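# Move the small gear from the tester into the parts tray

## Task

Remove the small gear from the tester, set it down inside the parts tray, and finish with the gripper opened so the gear is no longer held.

## Robot and tools

ROBOT. Two six-joint arms with parallel grippers, named left_arm and right_arm. These are only names, not image sides. Base positions in the scene frame: left_arm at (+0.039, +0.345, 0) m, quat_wxyz (+0.998, 0, 0, -0.056). right_arm at (+0.034, -0.329, 0) m, quat_wxyz (+0.999, 0, 0, -0.042). Scene frame: origin on the table top midway between the bases, +x out over the table, +z up, left_arm on the +y side.

JOINT ORDER AND SIGNS. Every row and every per-joint list in a result uses this order for each arm: elbow, shoulder, wrist pitch, waist, wrist roll, wrist yaw. Waist, shoulder and wrist pitch have their signs flipped compared with the URDF, both in commands and in readings. Ranges in the numbers you send are: elbow 0 to 3.142, shoulder -3.142 to 0, wrist pitch -1.571 to 1.571, waist -3.054 to 2.618, wrist roll -2.094 to 2.094, wrist yaw -1.571 to 1.571. The true end of each joint can differ by up to 0.036 rad. A target more than 0.036 rad beyond a range end, and farther out than the last reading, gets the call refused. A target past the real end is clipped there, and the result then says "joint sent to its limit". No such line does not prove there is more room.

ROW FORMAT. One row is 14 plain numbers: six absolute joint angles in radians for left_arm, then its gripper opening, then the same seven for right_arm. Include both arms even if only one moves. To keep a joint still, repeat its value from the "Joint targets" line. Opening is a value from -1 (closed) to +1 (fully open, about 0.094 m between pads). It is a target, not an offset.

TOOLS.
execute_actions(actions): a list of actions. Each action is a table of up to 15 rows. Each row lasts one control step of 1/30 s. A table with fewer rows repeats its last row until 15 steps pass. An empty list just returns the current state and images.
move(target, speed, blocking): target is one 14-number row of absolute joint angles and openings. All joints travel along paths that finish together, so the hand follows a curve. speed (rad/s, 0.01 to 2, default 0.5) caps the joint with the farthest to go. A path lasts 0.5 to 10 s and is cut off after 10 s. Finger openings are sent at the start. Moves do not avoid obstacles or the other arm. With blocking=false you get a result after 0.5 s while motion continues. Before sending other actions or moves, use wait(0) until the end shows, or call stop. The result adds a "move:" line. It gives the ending: done, off_target, moving, held or fault. It also gives limits=held or limits=none, and for each arm the joint farthest from its target. After limits=held the arm may suddenly move fast.
wait(seconds): 0 to 10 s. Arms hold their last command. A running move continues, and the wait returns early if the move finishes.
stop(): brakes a running move. Braking needs distance, more at high speed. The fingers keep moving.
zoom_image(camera, region): a closer look at the latest image. region is [x0, y0, x1, y1] in pixels with the origin at the top-left, at most 504x504.
read_manual(section): licence texts only, with no motion.
finished_scene(scene): pass the current scene number. This cannot be undone. Call it only once the gear rests in the tray and the gripper has let go.

MOTION LIMITS. Each step, a joint's sent target stays within a fixed lead of its measured angle. The lead is 0.202 rad for the waist, 0.258 for the shoulder, 0.238 for the elbow, 0.573 for wrist pitch, and 0.522 for wrist yaw and roll. If the targets would carry the gripper more than 70 mm from where it is, they are all scaled back. Large changes therefore take several actions. Motion left unfinished at the end of an action may stall, so command the remainder. "joint command not followed" means a clearance check altered or blocked joint targets; the rest of the row still ran.

RESULTS. The state line gives each arm's end_effector_position (m) and end_effector_quat_wxyz in the scene frame. That point lies between the finger pads, about 1 cm behind the fingertips. The fingers point along the gripper's +z axis and close along its y axis. The reported position can be off, more at long reach. Other lines: Joint positions and Joint velocities (per arm, in the order above, plus the pad gap in m), Joint targets (what is being driven now), joint torques (offset and noisy), grip_measured (opening on the command scale, each gripper off by up to about 1 mm), and step readings with HELD marks. Moves and waits have no step readings.

GRASPING. To hold the gear, command an opening below grip_measured. About 0.03 lower holds firmly, and a smaller gap holds more gently. Pads give roughly 50 to 62 N and less on thin parts, and they can spike on first contact. Open well above the part to release it. Something may occasionally tug the held part or shove loose objects, so grip securely.

CAMERAS. cam_head_left and cam_head_right are 504x504 pinhole views from above and behind. cam_left_wrist and cam_right_wrist are 616x616 fisheye views on the hands. Calibration values are listed for each. Poses can be off by a few degrees and millimetres, and wrist poses follow the joint readings.

AVOID. Knocking or placing anything off the table. Letting the arms collide or press on each other. Fast contacts, hard pushes, or targets set deep past a contact, since faster and deeper means harder. Dropping or letting the gear slip. Holding loads for long: a MOTOR HOT warning comes at 75 °C. At 90 °C that arm stops for 10 s, and at 100 °C it loses power and falls (OVER-TEMPERATURE FAULT). Smooth, brief, low-effort motion is preferred.

Each tool is called after "Call:" as a command line: name --argument value for each argument, lists and objects as JSON in quotes; but a table of rows of numbers goes row by row, as --pt "numbers of a row", without its own name.

## Session

Call:
execute_actions --actions '[]'

Scene clock: 0.00 s.
left_arm: end_effector_position=(+0.5316, +0.2253, +0.3748) grip_measured=+1.000 end_effector_quat_wxyz=(+0.617, +0.719, +0.210, +0.241) | right_arm: end_effector_position=(+0.1993, -0.1105, +0.2356) grip_measured=+1.000 end_effector_quat_wxyz=(-0.279, +0.921, -0.229, +0.142)
Joint names: [elbow, shoulder, wrist pitch, waist, wrist roll, wrist yaw]
Joint positions: left_arm=[ 1.638 -1.747  0.104 -0.163  1.834  0.953  0.094] | right_arm=[ 1.168 -1.055  1.049 -1.043 -1.716  0.061  0.094]
Joint velocities: left_arm=[ 0.002 -0.012 -0.022  0.002  0.095 -0.007  0.   ] | right_arm=[-0.002 -0.002 -0.022  0.002 -0.066 -0.022  0.   ]
Joint torques (N m, as the arm reports them, + toward a larger Joint positions number): no reading
Joint targets: left_arm=[1.651 -1.734 0.106 -0.163 1.826 0.958] | right_arm=[1.178 -1.048 1.047 -1.043 -1.712 0.056]

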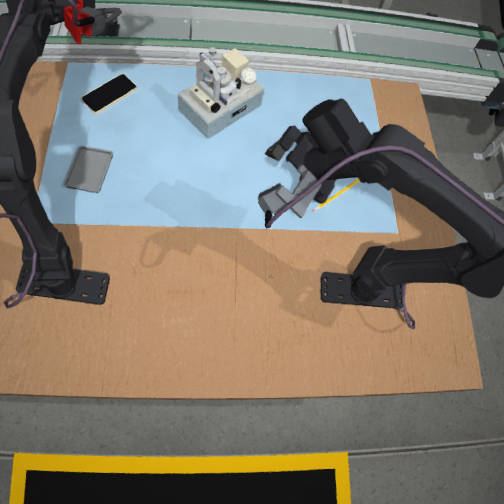

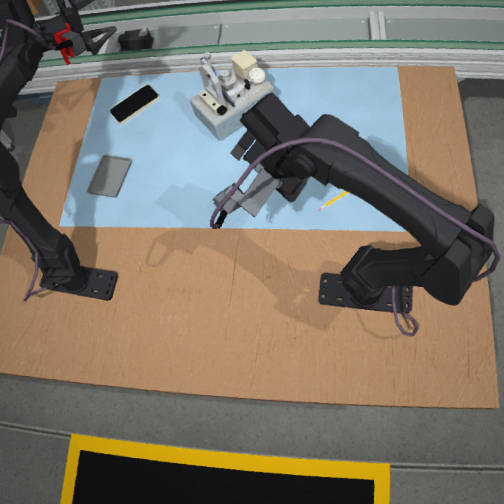

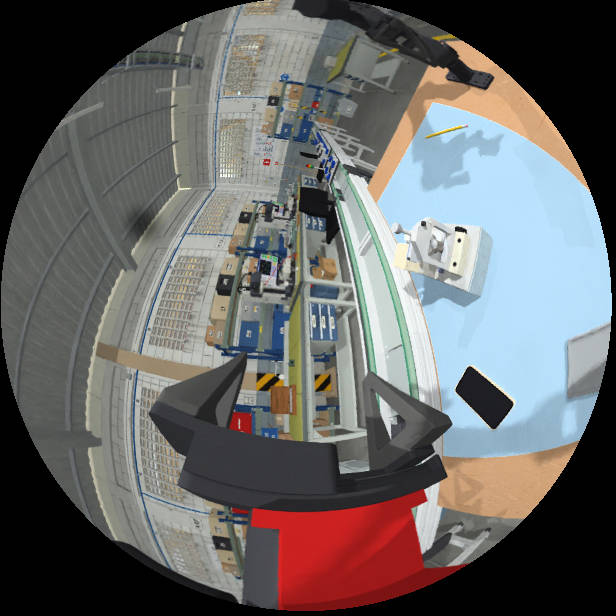

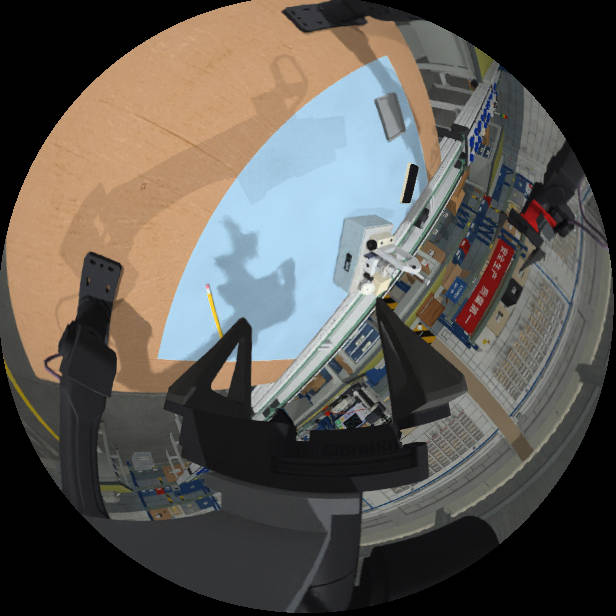

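Call:
zoom_image --camera "cam_head_left" --region '[165, 35, 275, 145]'

Call:
zoom_image --camera "cam_head_right" --region '[180, 40, 290, 150]'

Call:
zoom_image --camera "cam_left_wrist" --region '[380, 200, 500, 320]'

Call:
zoom_image --camera "cam_head_left" --region '[50, 60, 160, 200]'

Region (165, 35, 275, 145) of cam_head_left's 504x504 image, scaled by 4.582, with more detail than that image has.

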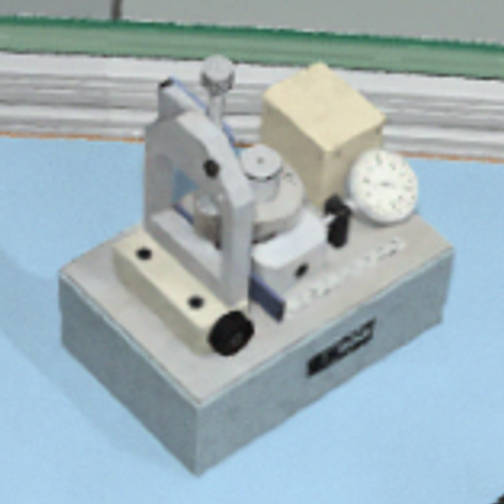

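Region (180, 40, 290, 150) of cam_head_right's 504x504 image, scaled by 4.582, with more detail than that image has.

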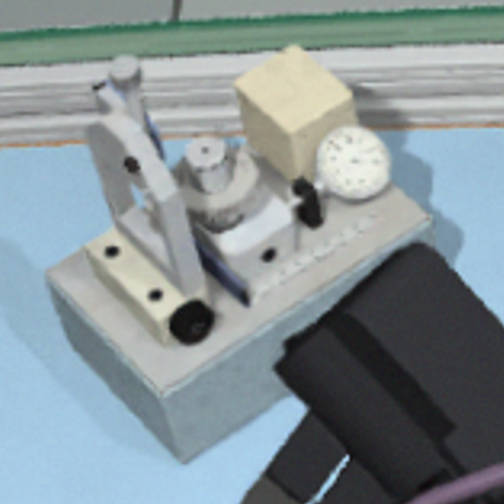

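Region (380, 200, 500, 320) of cam_left_wrist's 616x616 image, scaled by 4.200, with more detail than that image has.

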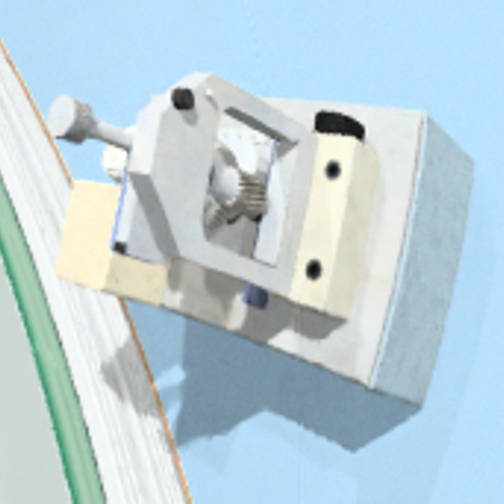

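Region (50, 60, 160, 200) of cam_head_left's 504x504 image, scaled by 3.600, with more detail than that image has; it fills the left 396 columns of this view, and the rest is white.

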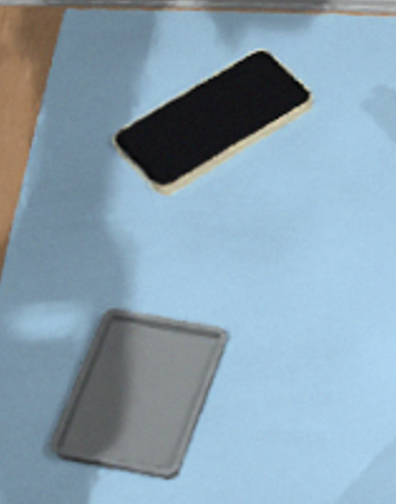

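Call:
move --target '[0.863,-1.327,0.036,0.467,0,0,1, 1.178,-1.048,1.047,-0.2,0,0,1]' --speed 1.2

Call:
zoom_image --camera "cam_left_wrist" --region '[210, 220, 410, 420]'

Scene clock: 48.50 s.
left_arm: end_effector_position=(+0.3912, +0.1174, +0.1857) grip_measured=+1.000 end_effector_quat_wxyz=(+0.471, +0.253, +0.834, -0.139) | right_arm: end_effector_position=(+0.3056, -0.2954, +0.2354) grip_measured=+1.000 end_effector_quat_wxyz=(+0.312, -0.061, +0.948, +0.013)
Joint names: [elbow, shoulder, wrist pitch, waist, wrist roll, wrist yaw]
Joint positions: left_arm=[ 0.863 -1.351  0.057  0.461  0.011  0.007  0.094] | right_arm=[ 1.168 -1.055  1.049 -0.211 -0.007  0.012  0.094]
Joint velocities: left_arm=[-0.022  0.007  0.007 -0.007 -0.154  0.037  0.   ] | right_arm=[ 0.007 -0.002  0.066  0.007 -0.007 -0.007  0.   ]
Joint torques (N m, as the arm reports them, + toward a larger Joint positions number): left_arm=[ 6.35  6.51 -1.71  0.61 -0.15 -0.01] | right_arm=[ 8.03  1.59 -1.34  0.9  -0.03 -0.1 ]
Joint targets: left_arm=[0.863 -1.327 0.036 0.467 0.000 -0.000] | right_arm=[1.178 -1.048 1.047 -0.200 -0.000 0.000]
move: off_target (left_arm); limits=none; left_arm: farthest joint: the shoulder, 0.024 radians from its target (0.420 radians at the start); right_arm: farthest joint: the wrist yaw, 0.012 radians from its target (0.061 radians at the start)
camera_calibration (this result's frames):
cam_left_wrist: T_world_to_cam=[[-0.460681, -0.86517, 0.198127, 0.24973], [-0.783573, 0.291597, -0.548621, 0.425777], [0.416877, -0.407986, -0.812257, 0.159524], [0, 0, 0, 1]] pos_world=[0.382171, 0.156987, 0.313686]
cam_right_wrist: T_world_to_cam=[[-0.0686892, -0.986414, -0.149228, -0.237339], [-0.972581, 0.0328961, 0.230228, 0.270789], [-0.222191, 0.160951, -0.961627, 0.461355], [0, 0, 0, 1]] pos_world=[0.349571, -0.317278, 0.34589]

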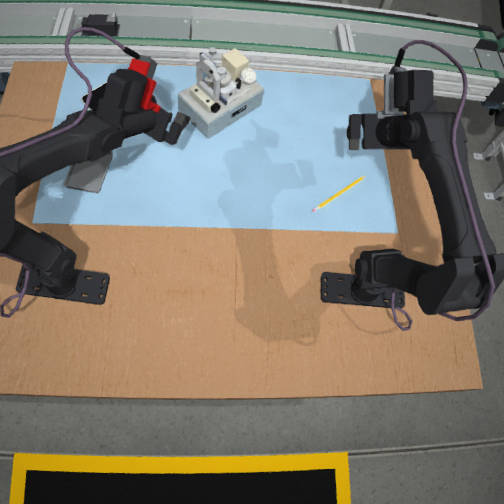

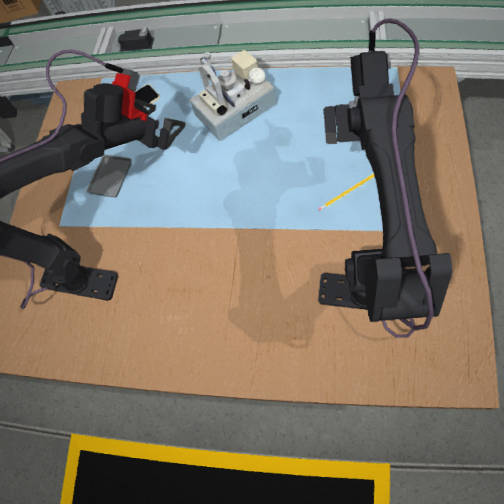

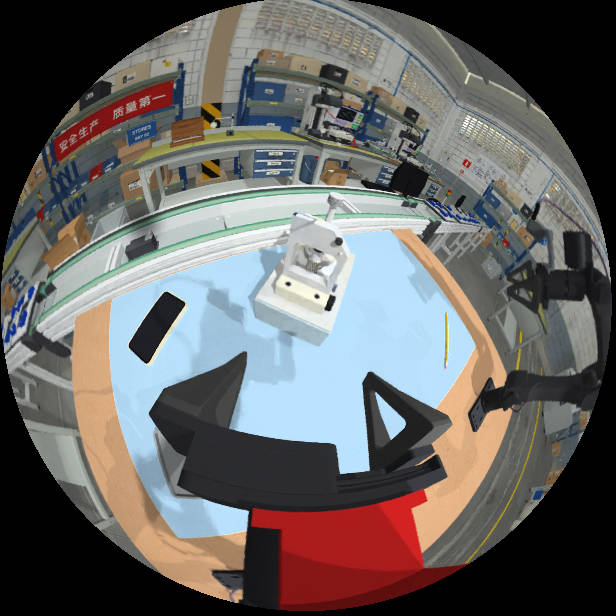

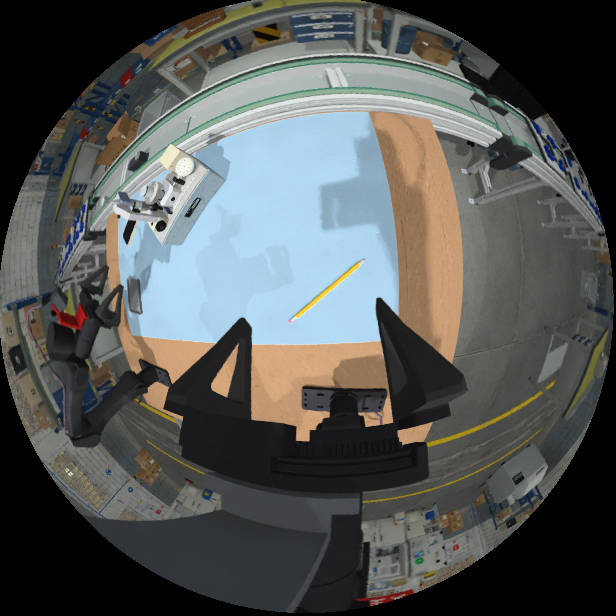

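Region (210, 220, 410, 420) of cam_left_wrist's 616x616 image, scaled by 2.520, with more detail than that image has.

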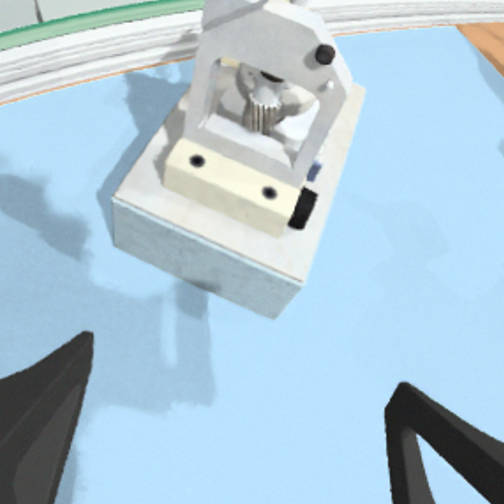

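Call:
zoom_image --camera "cam_left_wrist" --region '[270, 185, 380, 315]'

Call:
zoom_image --camera "cam_right_wrist" --region '[105, 135, 235, 255]'

Region (270, 185, 380, 315) of cam_left_wrist's 616x616 image, scaled by 3.877, with more detail than that image has; it fills the left 426 columns of this view, and the rest is white.

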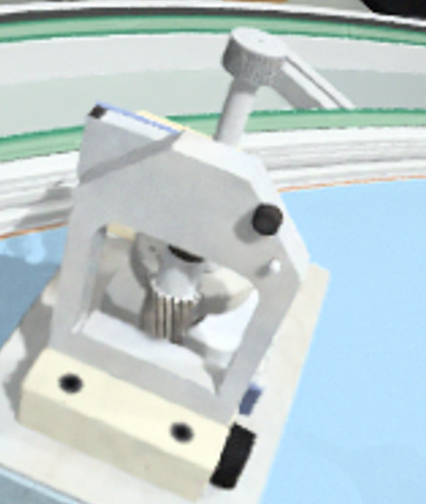

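Region (105, 135, 235, 255) of cam_right_wrist's 616x616 image, scaled by 3.877, with more detail than that image has; it fills the top 465 rows of this view, and the rest is white.

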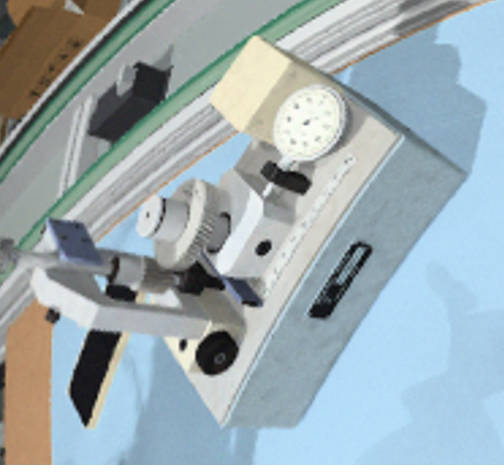

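Call:
move --target '[0.863,-1.327,0.036,0.40,0,0,1, 0.863,-1.327,-0.1,-0.66,0,0,1]' --speed 1.0

Call:
zoom_image --camera "cam_right_wrist" --region '[230, 180, 400, 340]'

Scene clock: 71.80 s.
left_arm: end_effector_position=(+0.4029, +0.1365, +0.1857) grip_measured=+1.000 end_effector_quat_wxyz=(+0.474, +0.230, +0.840, -0.127) | right_arm: end_effector_position=(+0.3988, -0.0973, +0.2274) grip_measured=+1.000 end_effector_quat_wxyz=(+0.539, -0.231, +0.795, +0.152)
Joint names: [elbow, shoulder, wrist pitch, waist, wrist roll, wrist yaw]
Joint positions: left_arm=[ 0.863 -1.351  0.057  0.408  0.01   0.006  0.094] | right_arm=[ 0.864 -1.323 -0.077 -0.651 -0.006  0.009  0.094]
Joint velocities: left_arm=[ 0.012 -0.017 -0.007  0.007  0.007 -0.066  0.   ] | right_arm=[ 0.007  0.007  0.081  0.007 -0.051 -0.022  0.   ]
Joint torques (N m, as the arm reports them, + toward a larger Joint positions number): left_arm=[ 6.31  6.46 -1.71 -0.69 -0.12 -0.04] | right_arm=[ 7.58  3.8  -2.04 -0.75  0.05 -0.1 ]
Joint targets: left_arm=[0.863 -1.327 0.036 0.400 -0.000 -0.000] | right_arm=[0.863 -1.327 -0.100 -0.660 0.000 -0.000]
move: off_target (left_arm, right_arm); limits=none; left_arm: farthest joint: the shoulder, 0.024 radians from its target (0.024 radians at the start); right_arm: farthest joint: the wrist pitch, 0.023 radians from its target (1.149 radians at the start)
camera_calibration (this result's frames):
cam_left_wrist: T_world_to_cam=[[-0.413288, -0.888722, 0.198409, 0.25568], [-0.798078, 0.248596, -0.548882, 0.441178], [0.43848, -0.385192, -0.812011, 0.150642], [0, 0, 0, 1]] pos_world=[0.391711, 0.175579, 0.313748]
cam_right_wrist: T_world_to_cam=[[0.450996, -0.862169, -0.230795, -0.213285], [-0.874101, -0.374392, -0.309482, 0.400579], [0.180418, 0.341313, -0.922472, 0.290561], [0, 0, 0, 1]] pos_world=[0.393914, -0.133087, 0.342781]

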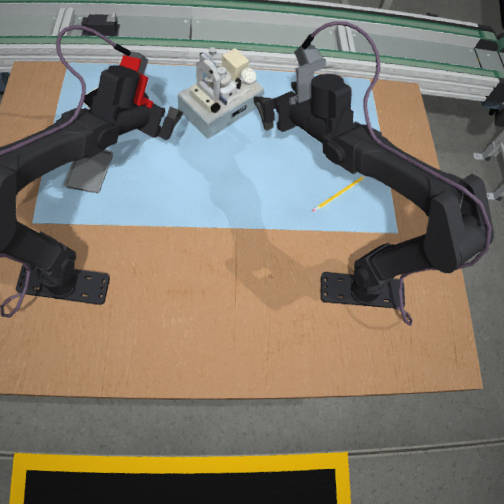

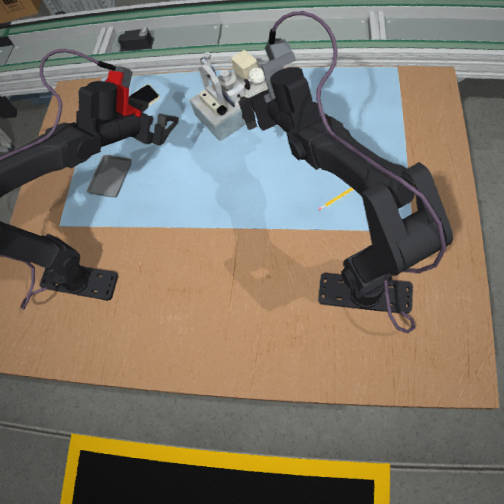

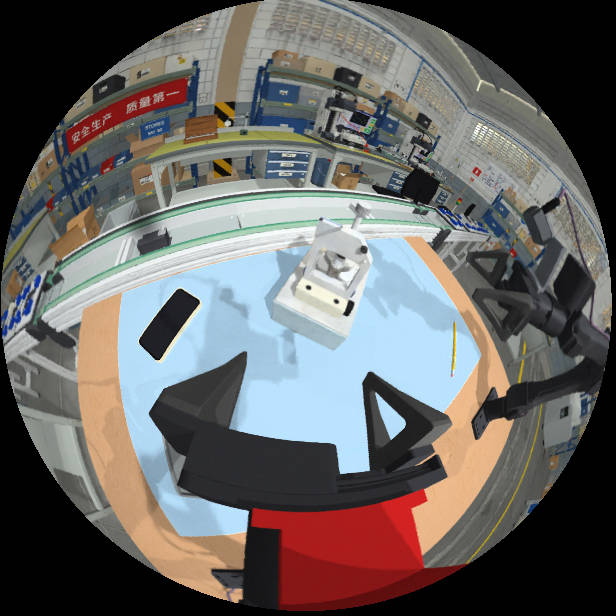

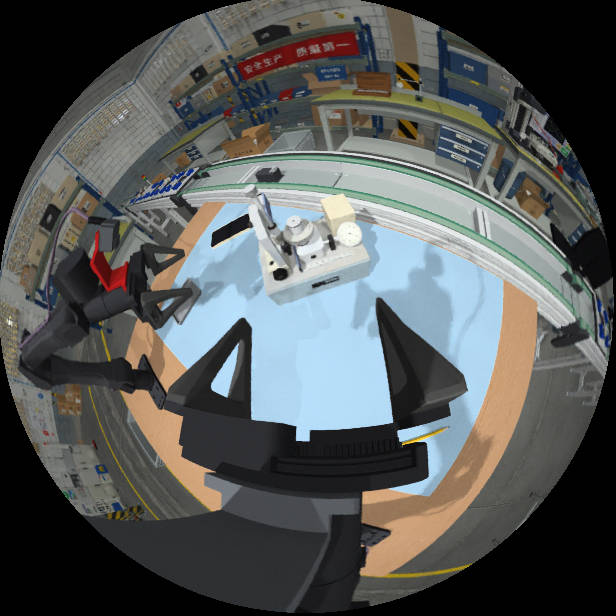

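Region (230, 180, 400, 340) of cam_right_wrist's 616x616 image, scaled by 2.965, with more detail than that image has; it fills the top 474 rows of this view, and the rest is white.

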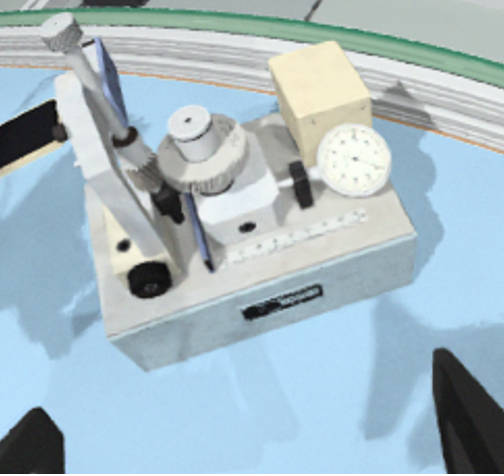

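Call:
zoom_image --camera "cam_right_wrist" --region '[235, 180, 325, 280]'

Call:
zoom_image --camera "cam_left_wrist" --region '[290, 195, 390, 315]'

Region (235, 180, 325, 280) of cam_right_wrist's 616x616 image, scaled by 5.040, with more detail than that image has; it fills the left 454 columns of this view, and the rest is white.

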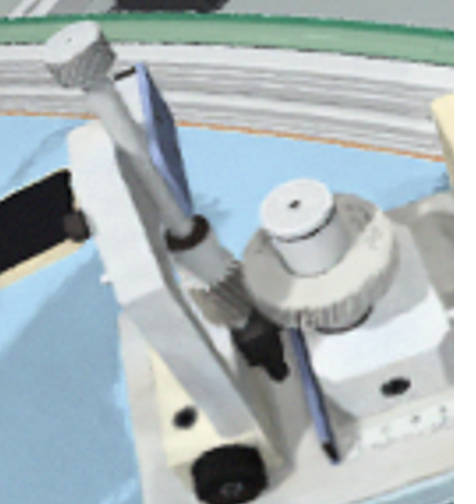

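Region (290, 195, 390, 315) of cam_left_wrist's 616x616 image, scaled by 4.200, with more detail than that image has.

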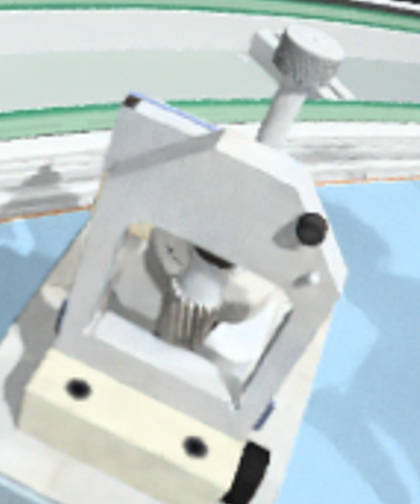

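Call:
move --target '[1.055,-1.55,-0.24,0.465,0,0,0.3, 0.863,-1.327,-0.1,-0.66,0,0,1]' --speed 0.5

Call:
zoom_image --camera "cam_left_wrist" --region '[220, 230, 400, 410]'

Scene clock: 120.20 s.
left_arm: end_effector_position=(+0.4541, +0.0783, +0.2375) grip_measured=+0.302 end_effector_quat_wxyz=(+0.568, +0.233, +0.772, -0.166) | right_arm: end_effector_position=(+0.3988, -0.0972, +0.2275) grip_measured=+1.000 end_effector_quat_wxyz=(+0.539, -0.231, +0.795, +0.152)
Joint names: [elbow, shoulder, wrist pitch, waist, wrist roll, wrist yaw]
Joint positions: left_arm=[ 1.026 -1.549 -0.218  0.458  0.01   0.006  0.061] | right_arm=[ 0.864 -1.323 -0.077 -0.651 -0.006  0.009  0.094]
Joint velocities: left_arm=[ 0.002 -0.007 -0.022 -0.002  0.037  0.139  0.001] | right_arm=[ 0.012  0.012  0.037 -0.002  0.051 -0.007  0.   ]
Joint torques (N m, as the arm reports them, + toward a larger Joint positions number): left_arm=[ 8.65  6.18 -1.85  0.62 -0.13 -0.02] | right_arm=[ 7.6   3.68 -2.03 -0.67  0.02 -0.08]
Joint targets: left_arm=[1.055 -1.550 -0.240 0.465 0.000 0.000] | right_arm=[0.863 -1.327 -0.100 -0.660 -0.000 0.000]
move: off_target (left_arm, right_arm); limits=none; left_arm: farthest joint: the elbow, 0.029 radians from its target (0.192 radians at the start); right_arm: farthest joint: the wrist pitch, 0.023 radians from its target (0.023 radians at the start)
camera_calibration (this result's frames):
cam_left_wrist: T_world_to_cam=[[-0.499436, -0.83988, 0.212522, 0.246785], [-0.655272, 0.205741, -0.726835, 0.505759], [0.56673, -0.502267, -0.653104, 0.0609455], [0, 0, 0, 1]] pos_world=[0.420123, 0.133825, 0.35496]
cam_right_wrist: T_world_to_cam=[[0.45107, -0.862122, -0.230826, -0.21328], [-0.874001, -0.374328, -0.30984, 0.400687], [0.180715, 0.341502, -0.922344, 0.290501], [0, 0, 0, 1]] pos_world=[0.393907, -0.133091, 0.34286]

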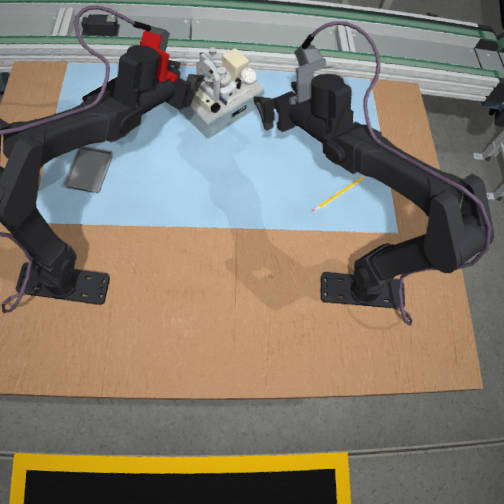

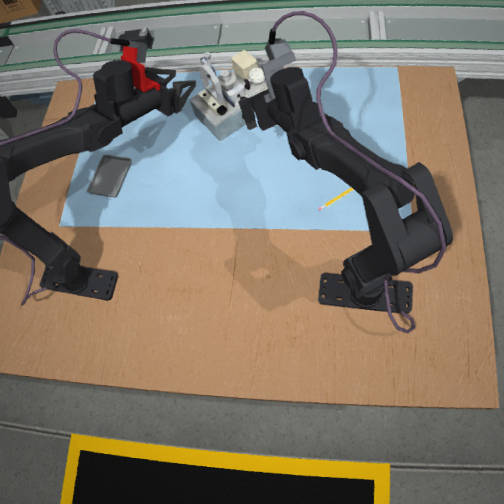

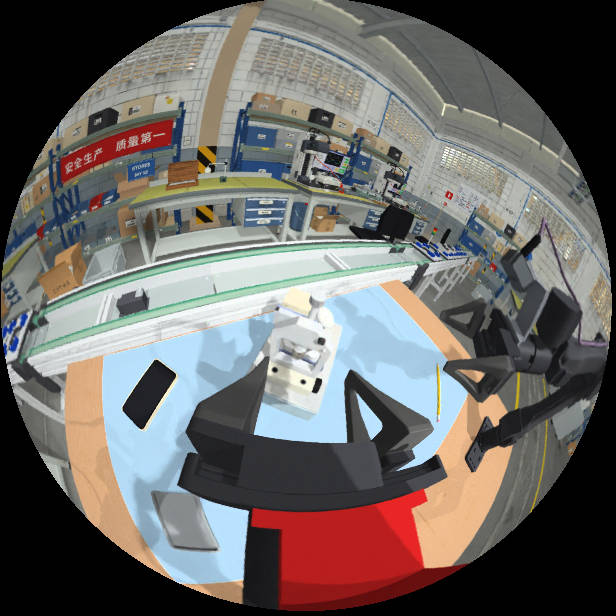

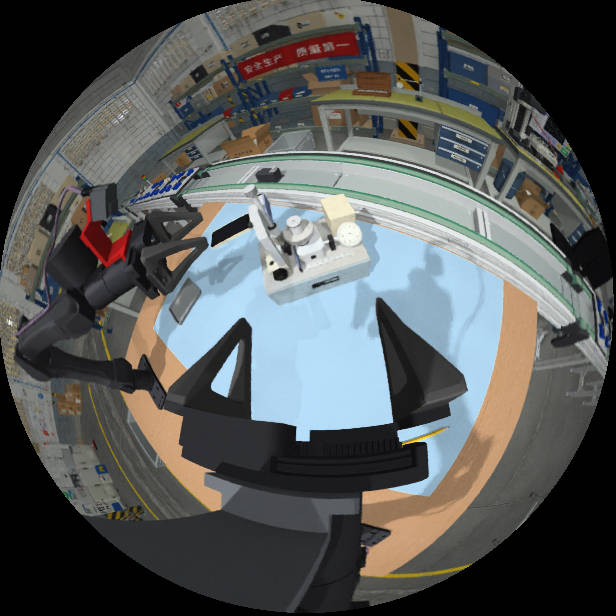

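Region (220, 230, 400, 410) of cam_left_wrist's 616x616 image, scaled by 2.800, with more detail than that image has.

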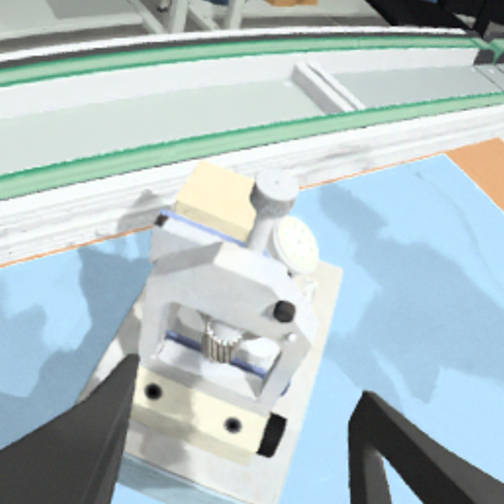

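Call:
move --target '[1.262,-1.735,-0.225,0.47,0,0,0.3, 0.863,-1.327,-0.1,-0.66,0,0,1]' --speed 0.3

Call:
zoom_image --camera "cam_left_wrist" --region '[220, 260, 400, 440]'

Call:
zoom_image --camera "cam_right_wrist" --region '[170, 150, 320, 280]'

Scene clock: 135.33 s.
left_arm: end_effector_position=(+0.4964, +0.0485, +0.2417) grip_measured=+0.302 end_effector_quat_wxyz=(+0.573, +0.233, +0.767, -0.169) | right_arm: end_effector_position=(+0.3989, -0.0972, +0.2276) grip_measured=+1.000 end_effector_quat_wxyz=(+0.540, -0.231, +0.795, +0.152)
Joint names: [elbow, shoulder, wrist pitch, waist, wrist roll, wrist yaw]
Joint positions: left_arm=[ 1.231 -1.737 -0.216  0.463  0.01   0.006  0.061] | right_arm=[ 0.864 -1.323 -0.077 -0.651 -0.006  0.009  0.094]
Joint velocities: left_arm=[-0.012 -0.002 -0.007  0.012  0.081 -0.007 -0.   ] | right_arm=[ 0.012  0.022  0.037  0.017 -0.007 -0.037  0.   ]
Joint torques (N m, as the arm reports them, + toward a larger Joint positions number): left_arm=[ 8.79  8.04 -1.73  0.69 -0.13 -0.03] | right_arm=[ 7.74  3.66 -2.03 -0.8   0.03 -0.07]
Joint targets: left_arm=[1.262 -1.735 -0.225 0.470 0.000 -0.000] | right_arm=[0.863 -1.327 -0.100 -0.660 0.000 -0.000]
move: off_target (left_arm, right_arm); limits=none; left_arm: farthest joint: the elbow, 0.031 radians from its target (0.236 radians at the start); right_arm: farthest joint: the wrist pitch, 0.023 radians from its target (0.023 radians at the start)
camera_calibration (this result's frames):
cam_left_wrist: T_world_to_cam=[[-0.505386, -0.836215, 0.212908, 0.244654], [-0.645063, 0.202243, -0.736879, 0.540153], [0.57313, -0.509748, -0.641623, 0.0192162], [0, 0, 0, 1]] pos_world=[0.461064, 0.105136, 0.358268]
cam_right_wrist: T_world_to_cam=[[0.451145, -0.862075, -0.230858, -0.213274], [-0.873901, -0.374265, -0.310198, 0.400795], [0.181012, 0.341691, -0.922216, 0.290441], [0, 0, 0, 1]] pos_world=[0.3939, -0.133096, 0.342939]

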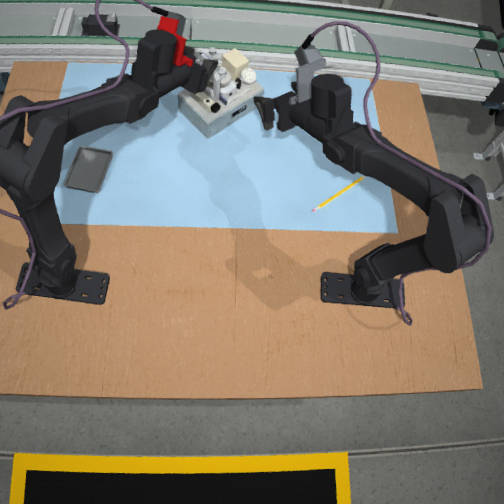

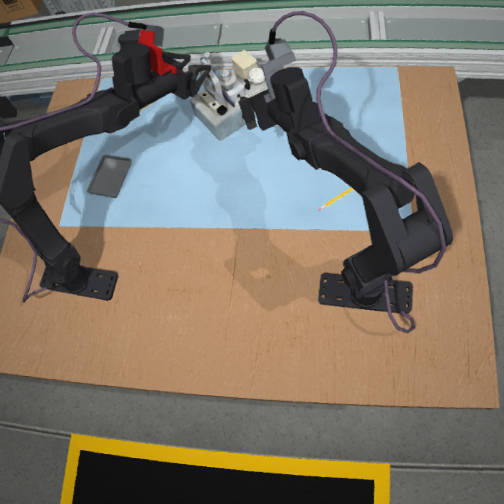

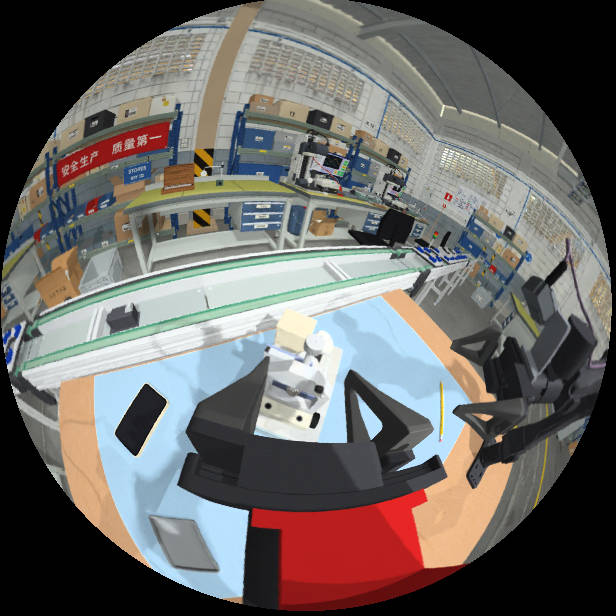

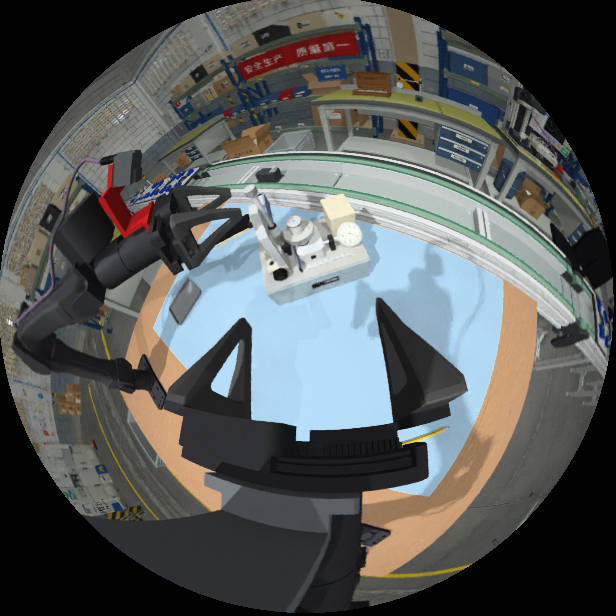

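Region (220, 260, 400, 440) of cam_left_wrist's 616x616 image, scaled by 2.800, with more detail than that image has.

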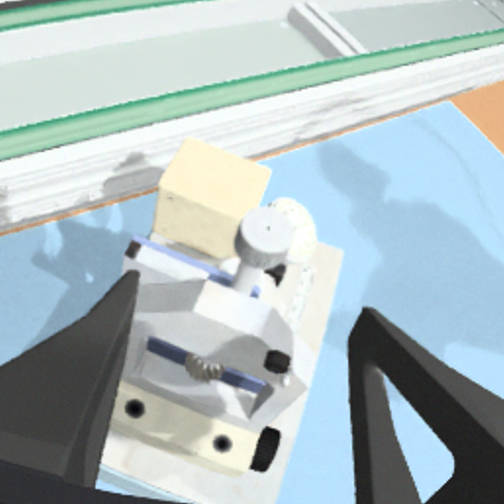

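Region (170, 150, 320, 280) of cam_right_wrist's 616x616 image, scaled by 3.360, with more detail than that image has; it fills the top 437 rows of this view, and the rest is white.

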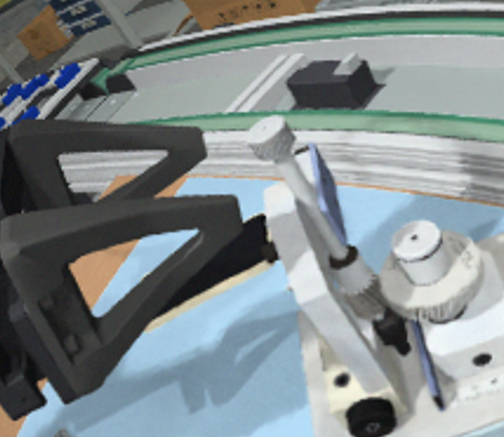

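Call:
move --target '[1.40,-1.843,-0.195,0.472,0,0,-0.2, 0.863,-1.327,-0.1,-0.66,0,0,1]' --speed 0.15

Call:
zoom_image --camera "cam_left_wrist" --region '[220, 260, 400, 440]'

Call:
zoom_image --camera "cam_right_wrist" --region '[170, 150, 320, 280]'

Scene clock: 149.03 s.
left_arm: end_effector_position=(+0.5220, +0.0318, +0.2467) grip_measured=-0.199 end_effector_quat_wxyz=(+0.579, +0.232, +0.763, -0.171) | right_arm: end_effector_position=(+0.3989, -0.0972, +0.2276) grip_measured=+1.000 end_effector_quat_wxyz=(+0.540, -0.231, +0.795, +0.152)
Joint names: [elbow, shoulder, wrist pitch, waist, wrist roll, wrist yaw]
Joint positions: left_arm=[ 1.37  -1.844 -0.199  0.463  0.01   0.006  0.038] | right_arm=[ 0.864 -1.323 -0.077 -0.651 -0.006  0.009  0.094]
Joint velocities: left_arm=[-0.002 -0.002 -0.051 -0.002  0.022 -0.022 -0.   ] | right_arm=[ 0.012 -0.007  0.037 -0.012 -0.022 -0.037  0.   ]
Joint torques (N m, as the arm reports them, + toward a larger Joint positions number): left_arm=[ 8.85  8.78 -1.61  0.89 -0.14 -0.03] | right_arm=[ 7.8   3.86 -2.03 -0.84  0.04 -0.08]
Joint targets: left_arm=[1.400 -1.843 -0.195 0.472 0.000 -0.000] | right_arm=[0.863 -1.327 -0.100 -0.660 0.000 -0.000]
move: off_target (left_arm, right_arm); limits=none; left_arm: farthest joint: the elbow, 0.030 radians from its target (0.169 radians at the start); right_arm: farthest joint: the wrist pitch, 0.023 radians from its target (0.023 radians at the start)
camera_calibration (this result's frames):
cam_left_wrist: T_world_to_cam=[[-0.507978, -0.834533, 0.213335, 0.24385], [-0.636044, 0.196394, -0.746242, 0.561483], [0.580866, -0.514765, -0.630564, -0.00739805], [0, 0, 0, 1]] pos_world=[0.485296, 0.0894205, 0.362316]
cam_right_wrist: T_world_to_cam=[[0.451145, -0.862075, -0.230858, -0.213274], [-0.873901, -0.374265, -0.310198, 0.400795], [0.181012, 0.341691, -0.922216, 0.290441], [0, 0, 0, 1]] pos_world=[0.3939, -0.133096, 0.342939]

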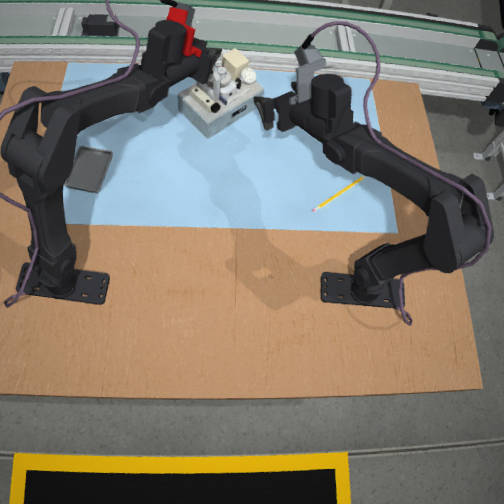

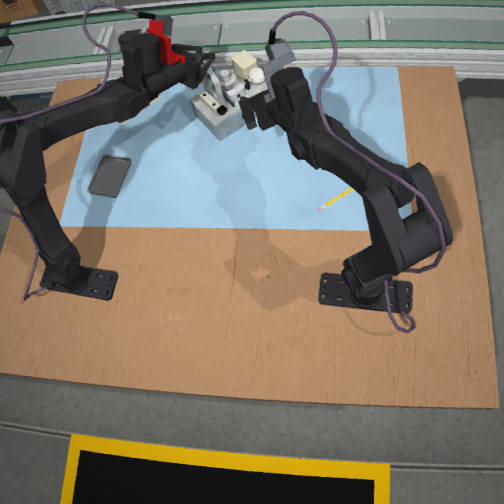

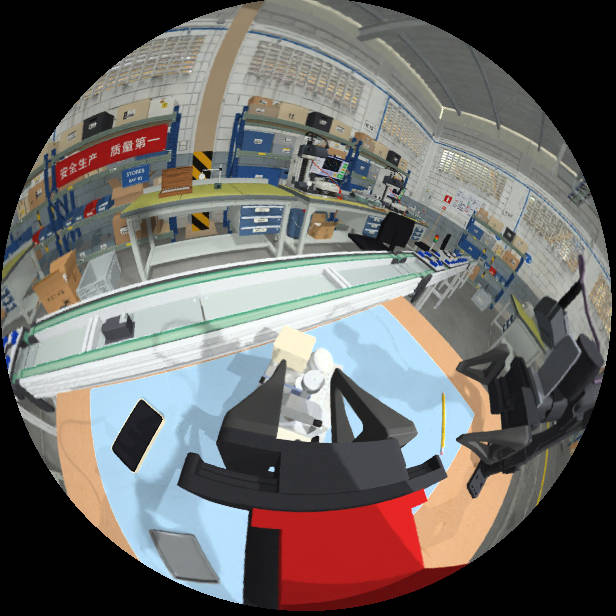

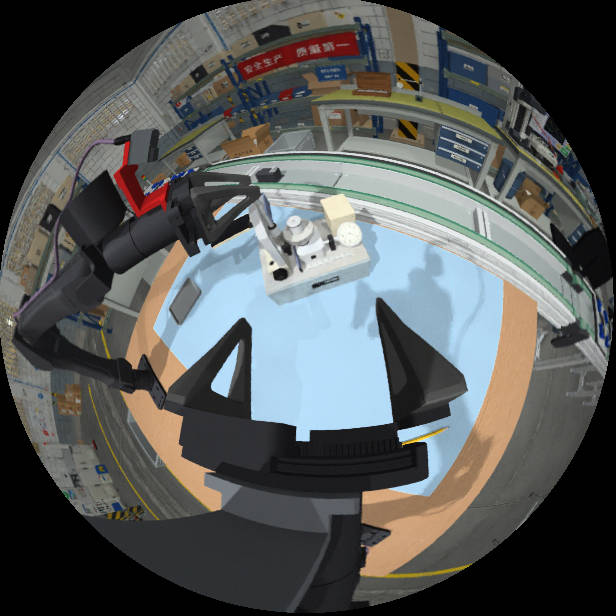

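Region (220, 260, 400, 440) of cam_left_wrist's 616x616 image, scaled by 2.800, with more detail than that image has.

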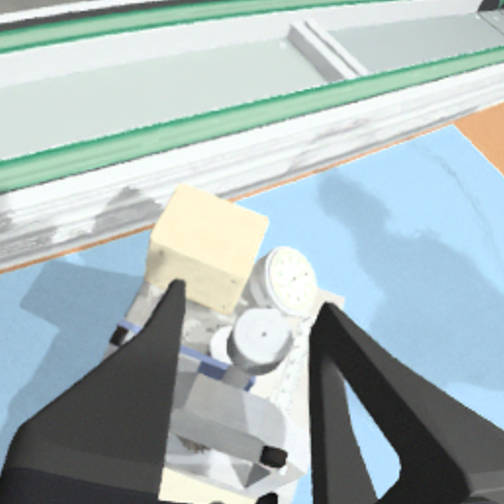

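Region (170, 150, 320, 280) of cam_right_wrist's 616x616 image, scaled by 3.360, with more detail than that image has; it fills the top 437 rows of this view, and the rest is white.

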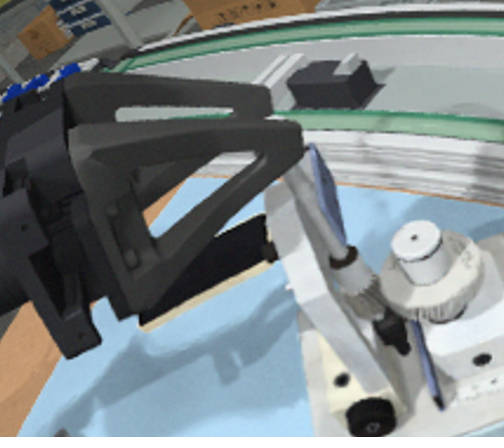

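Call:
execute_actions --actions '[[[1.40,-1.843,-0.18,0.478,0,0,-0.3, 0.863,-1.327,-0.1,-0.66,0,0,1],[1.40,-1.843,-0.18,0.478,0,0,-0.3, 0.863,-1.327,-0.1,-0.66,0,0,1],[1.40,-1.843,-0.165,0.480,0,0,-0.35, 0.863,-1.327,-0.1,-0.66,0,0,1]],[[1.40,-1.843,-0.165,0.480,0,0,-0.5, 0.863,-1.327,-0.1,-0.66,0,0,1]]]'

Call:
zoom_image --camera "cam_left_wrist" --region '[250, 320, 370, 440]'

Scene clock: 156.20 s.
left_arm: end_effector_position=(+0.5167, +0.0277, +0.2393) grip_measured=-0.498 end_effector_quat_wxyz=(+0.566, +0.238, +0.771, -0.170) | right_arm: end_effector_position=(+0.3989, -0.0972, +0.2276) grip_measured=+1.000 end_effector_quat_wxyz=(+0.540, -0.231, +0.795, +0.152)
Joint names: [elbow, shoulder, wrist pitch, waist, wrist roll, wrist yaw]
Joint positions: left_arm=[ 1.37  -1.844 -0.169  0.474  0.01   0.005  0.024] | right_arm=[ 0.864 -1.323 -0.077 -0.651 -0.006  0.009  0.094]
Joint velocities: left_arm=[-0.012  0.012 -0.007  0.002 -0.051 -0.081  0.   ] | right_arm=[ 0.007  0.007  0.037  0.007 -0.022  0.081  0.   ]
Joint torques (N m, as the arm reports them, + toward a larger Joint positions number): left_arm=[ 8.84  8.76 -1.59  0.55 -0.13 -0.01] | right_arm=[ 7.57  3.67 -2.04 -0.72  0.07 -0.09]
Joint targets: left_arm=[1.400 -1.843 -0.165 0.480 -0.000 -0.000] | right_arm=[0.863 -1.327 -0.100 -0.660 -0.000 0.000]
Step readings (joint positions; steps 1 to 15: 1st action; 16 to 30: 2nd action):
0: left_arm=[1.370 -1.844 -0.199 0.463 0.010 0.006] | right_arm=[0.864 -1.323 -0.077 -0.651 -0.006 0.009]
1: left_arm=[1.370 -1.844 -0.197 0.463 0.010 0.006] | right_arm=[0.864 -1.323 -0.077 -0.651 -0.006 0.009]
2: left_arm=[1.370 -1.844 -0.195 0.464 0.010 0.005] | right_arm=[0.864 -1.323 -0.077 -0.651 -0.006 0.009]
4: left_arm=[1.370 -1.844 -0.187 0.468 0.010 0.005] | right_arm=[0.864 -1.323 -0.077 -0.651 -0.006 0.009]
8: left_arm=[1.370 -1.844 -0.175 0.474 0.010 0.005] | right_arm=[0.864 -1.323 -0.077 -0.651 -0.006 0.009]
15: left_arm=[1.370 -1.844 -0.170 0.474 0.010 0.005] | right_arm=[0.864 -1.323 -0.077 -0.651 -0.006 0.009]
16: left_arm=[1.370 -1.844 -0.169 0.474 0.010 0.005] | right_arm=[0.864 -1.323 -0.077 -0.651 -0.006 0.009]
17: left_arm=[1.370 -1.844 -0.169 0.474 0.010 0.005] | right_arm=[0.864 -1.323 -0.077 -0.651 -0.006 0.009]
19: left_arm=[1.370 -1.844 -0.169 0.474 0.010 0.005] | right_arm=[0.864 -1.323 -0.077 -0.651 -0.006 0.009]
23: left_arm=[1.370 -1.844 -0.169 0.474 0.010 0.005] | right_arm=[0.864 -1.323 -0.077 -0.651 -0.006 0.009]
30: Joint positions above
camera_calibration (this result's frames):
cam_left_wrist: T_world_to_cam=[[-0.511012, -0.832921, 0.212389, 0.241019], [-0.652968, 0.215458, -0.726093, 0.556796], [0.559017, -0.509725, -0.653973, 0.0056963], [0, 0, 0, 1]] pos_world=[0.483549, 0.0836869, 0.356821]
cam_right_wrist: T_world_to_cam=[[0.451145, -0.862075, -0.230858, -0.213274], [-0.873901, -0.374265, -0.310198, 0.400795], [0.181012, 0.341691, -0.922216, 0.290441], [0, 0, 0, 1]] pos_world=[0.3939, -0.133096, 0.342939]

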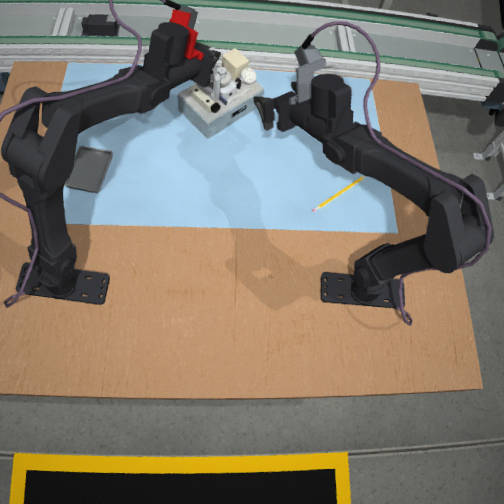

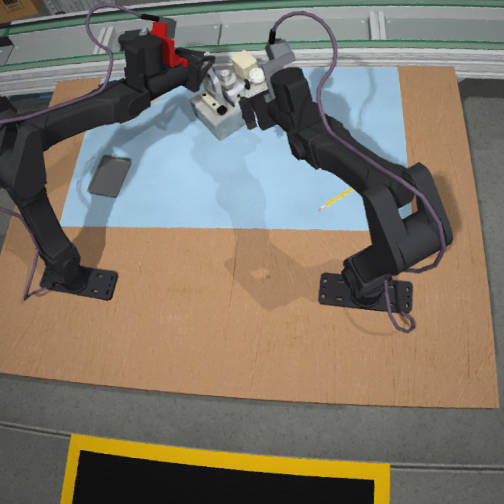

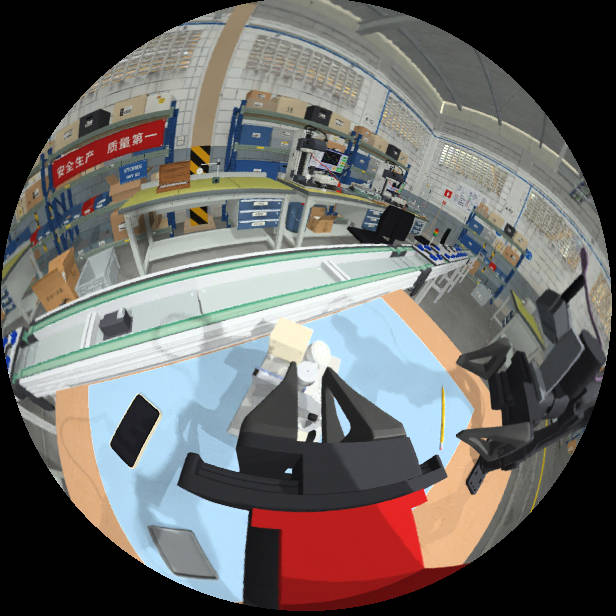

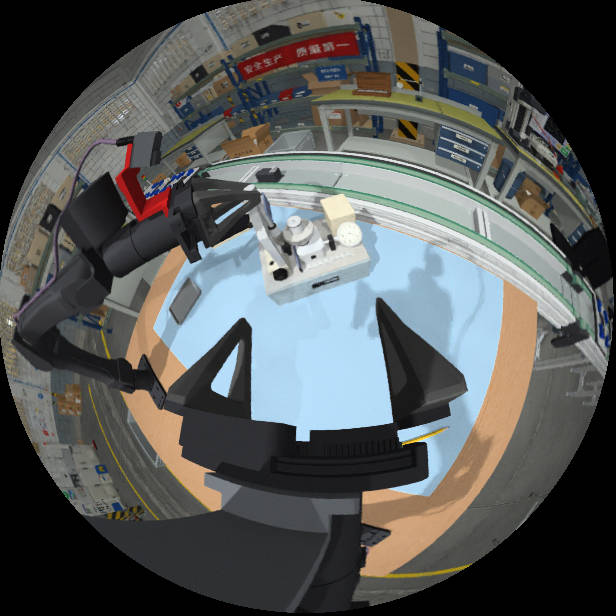

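Region (250, 320, 370, 440) of cam_left_wrist's 616x616 image, scaled by 4.200, with more detail than that image has.

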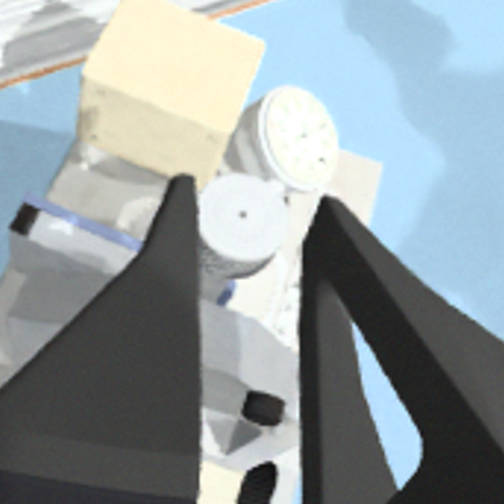

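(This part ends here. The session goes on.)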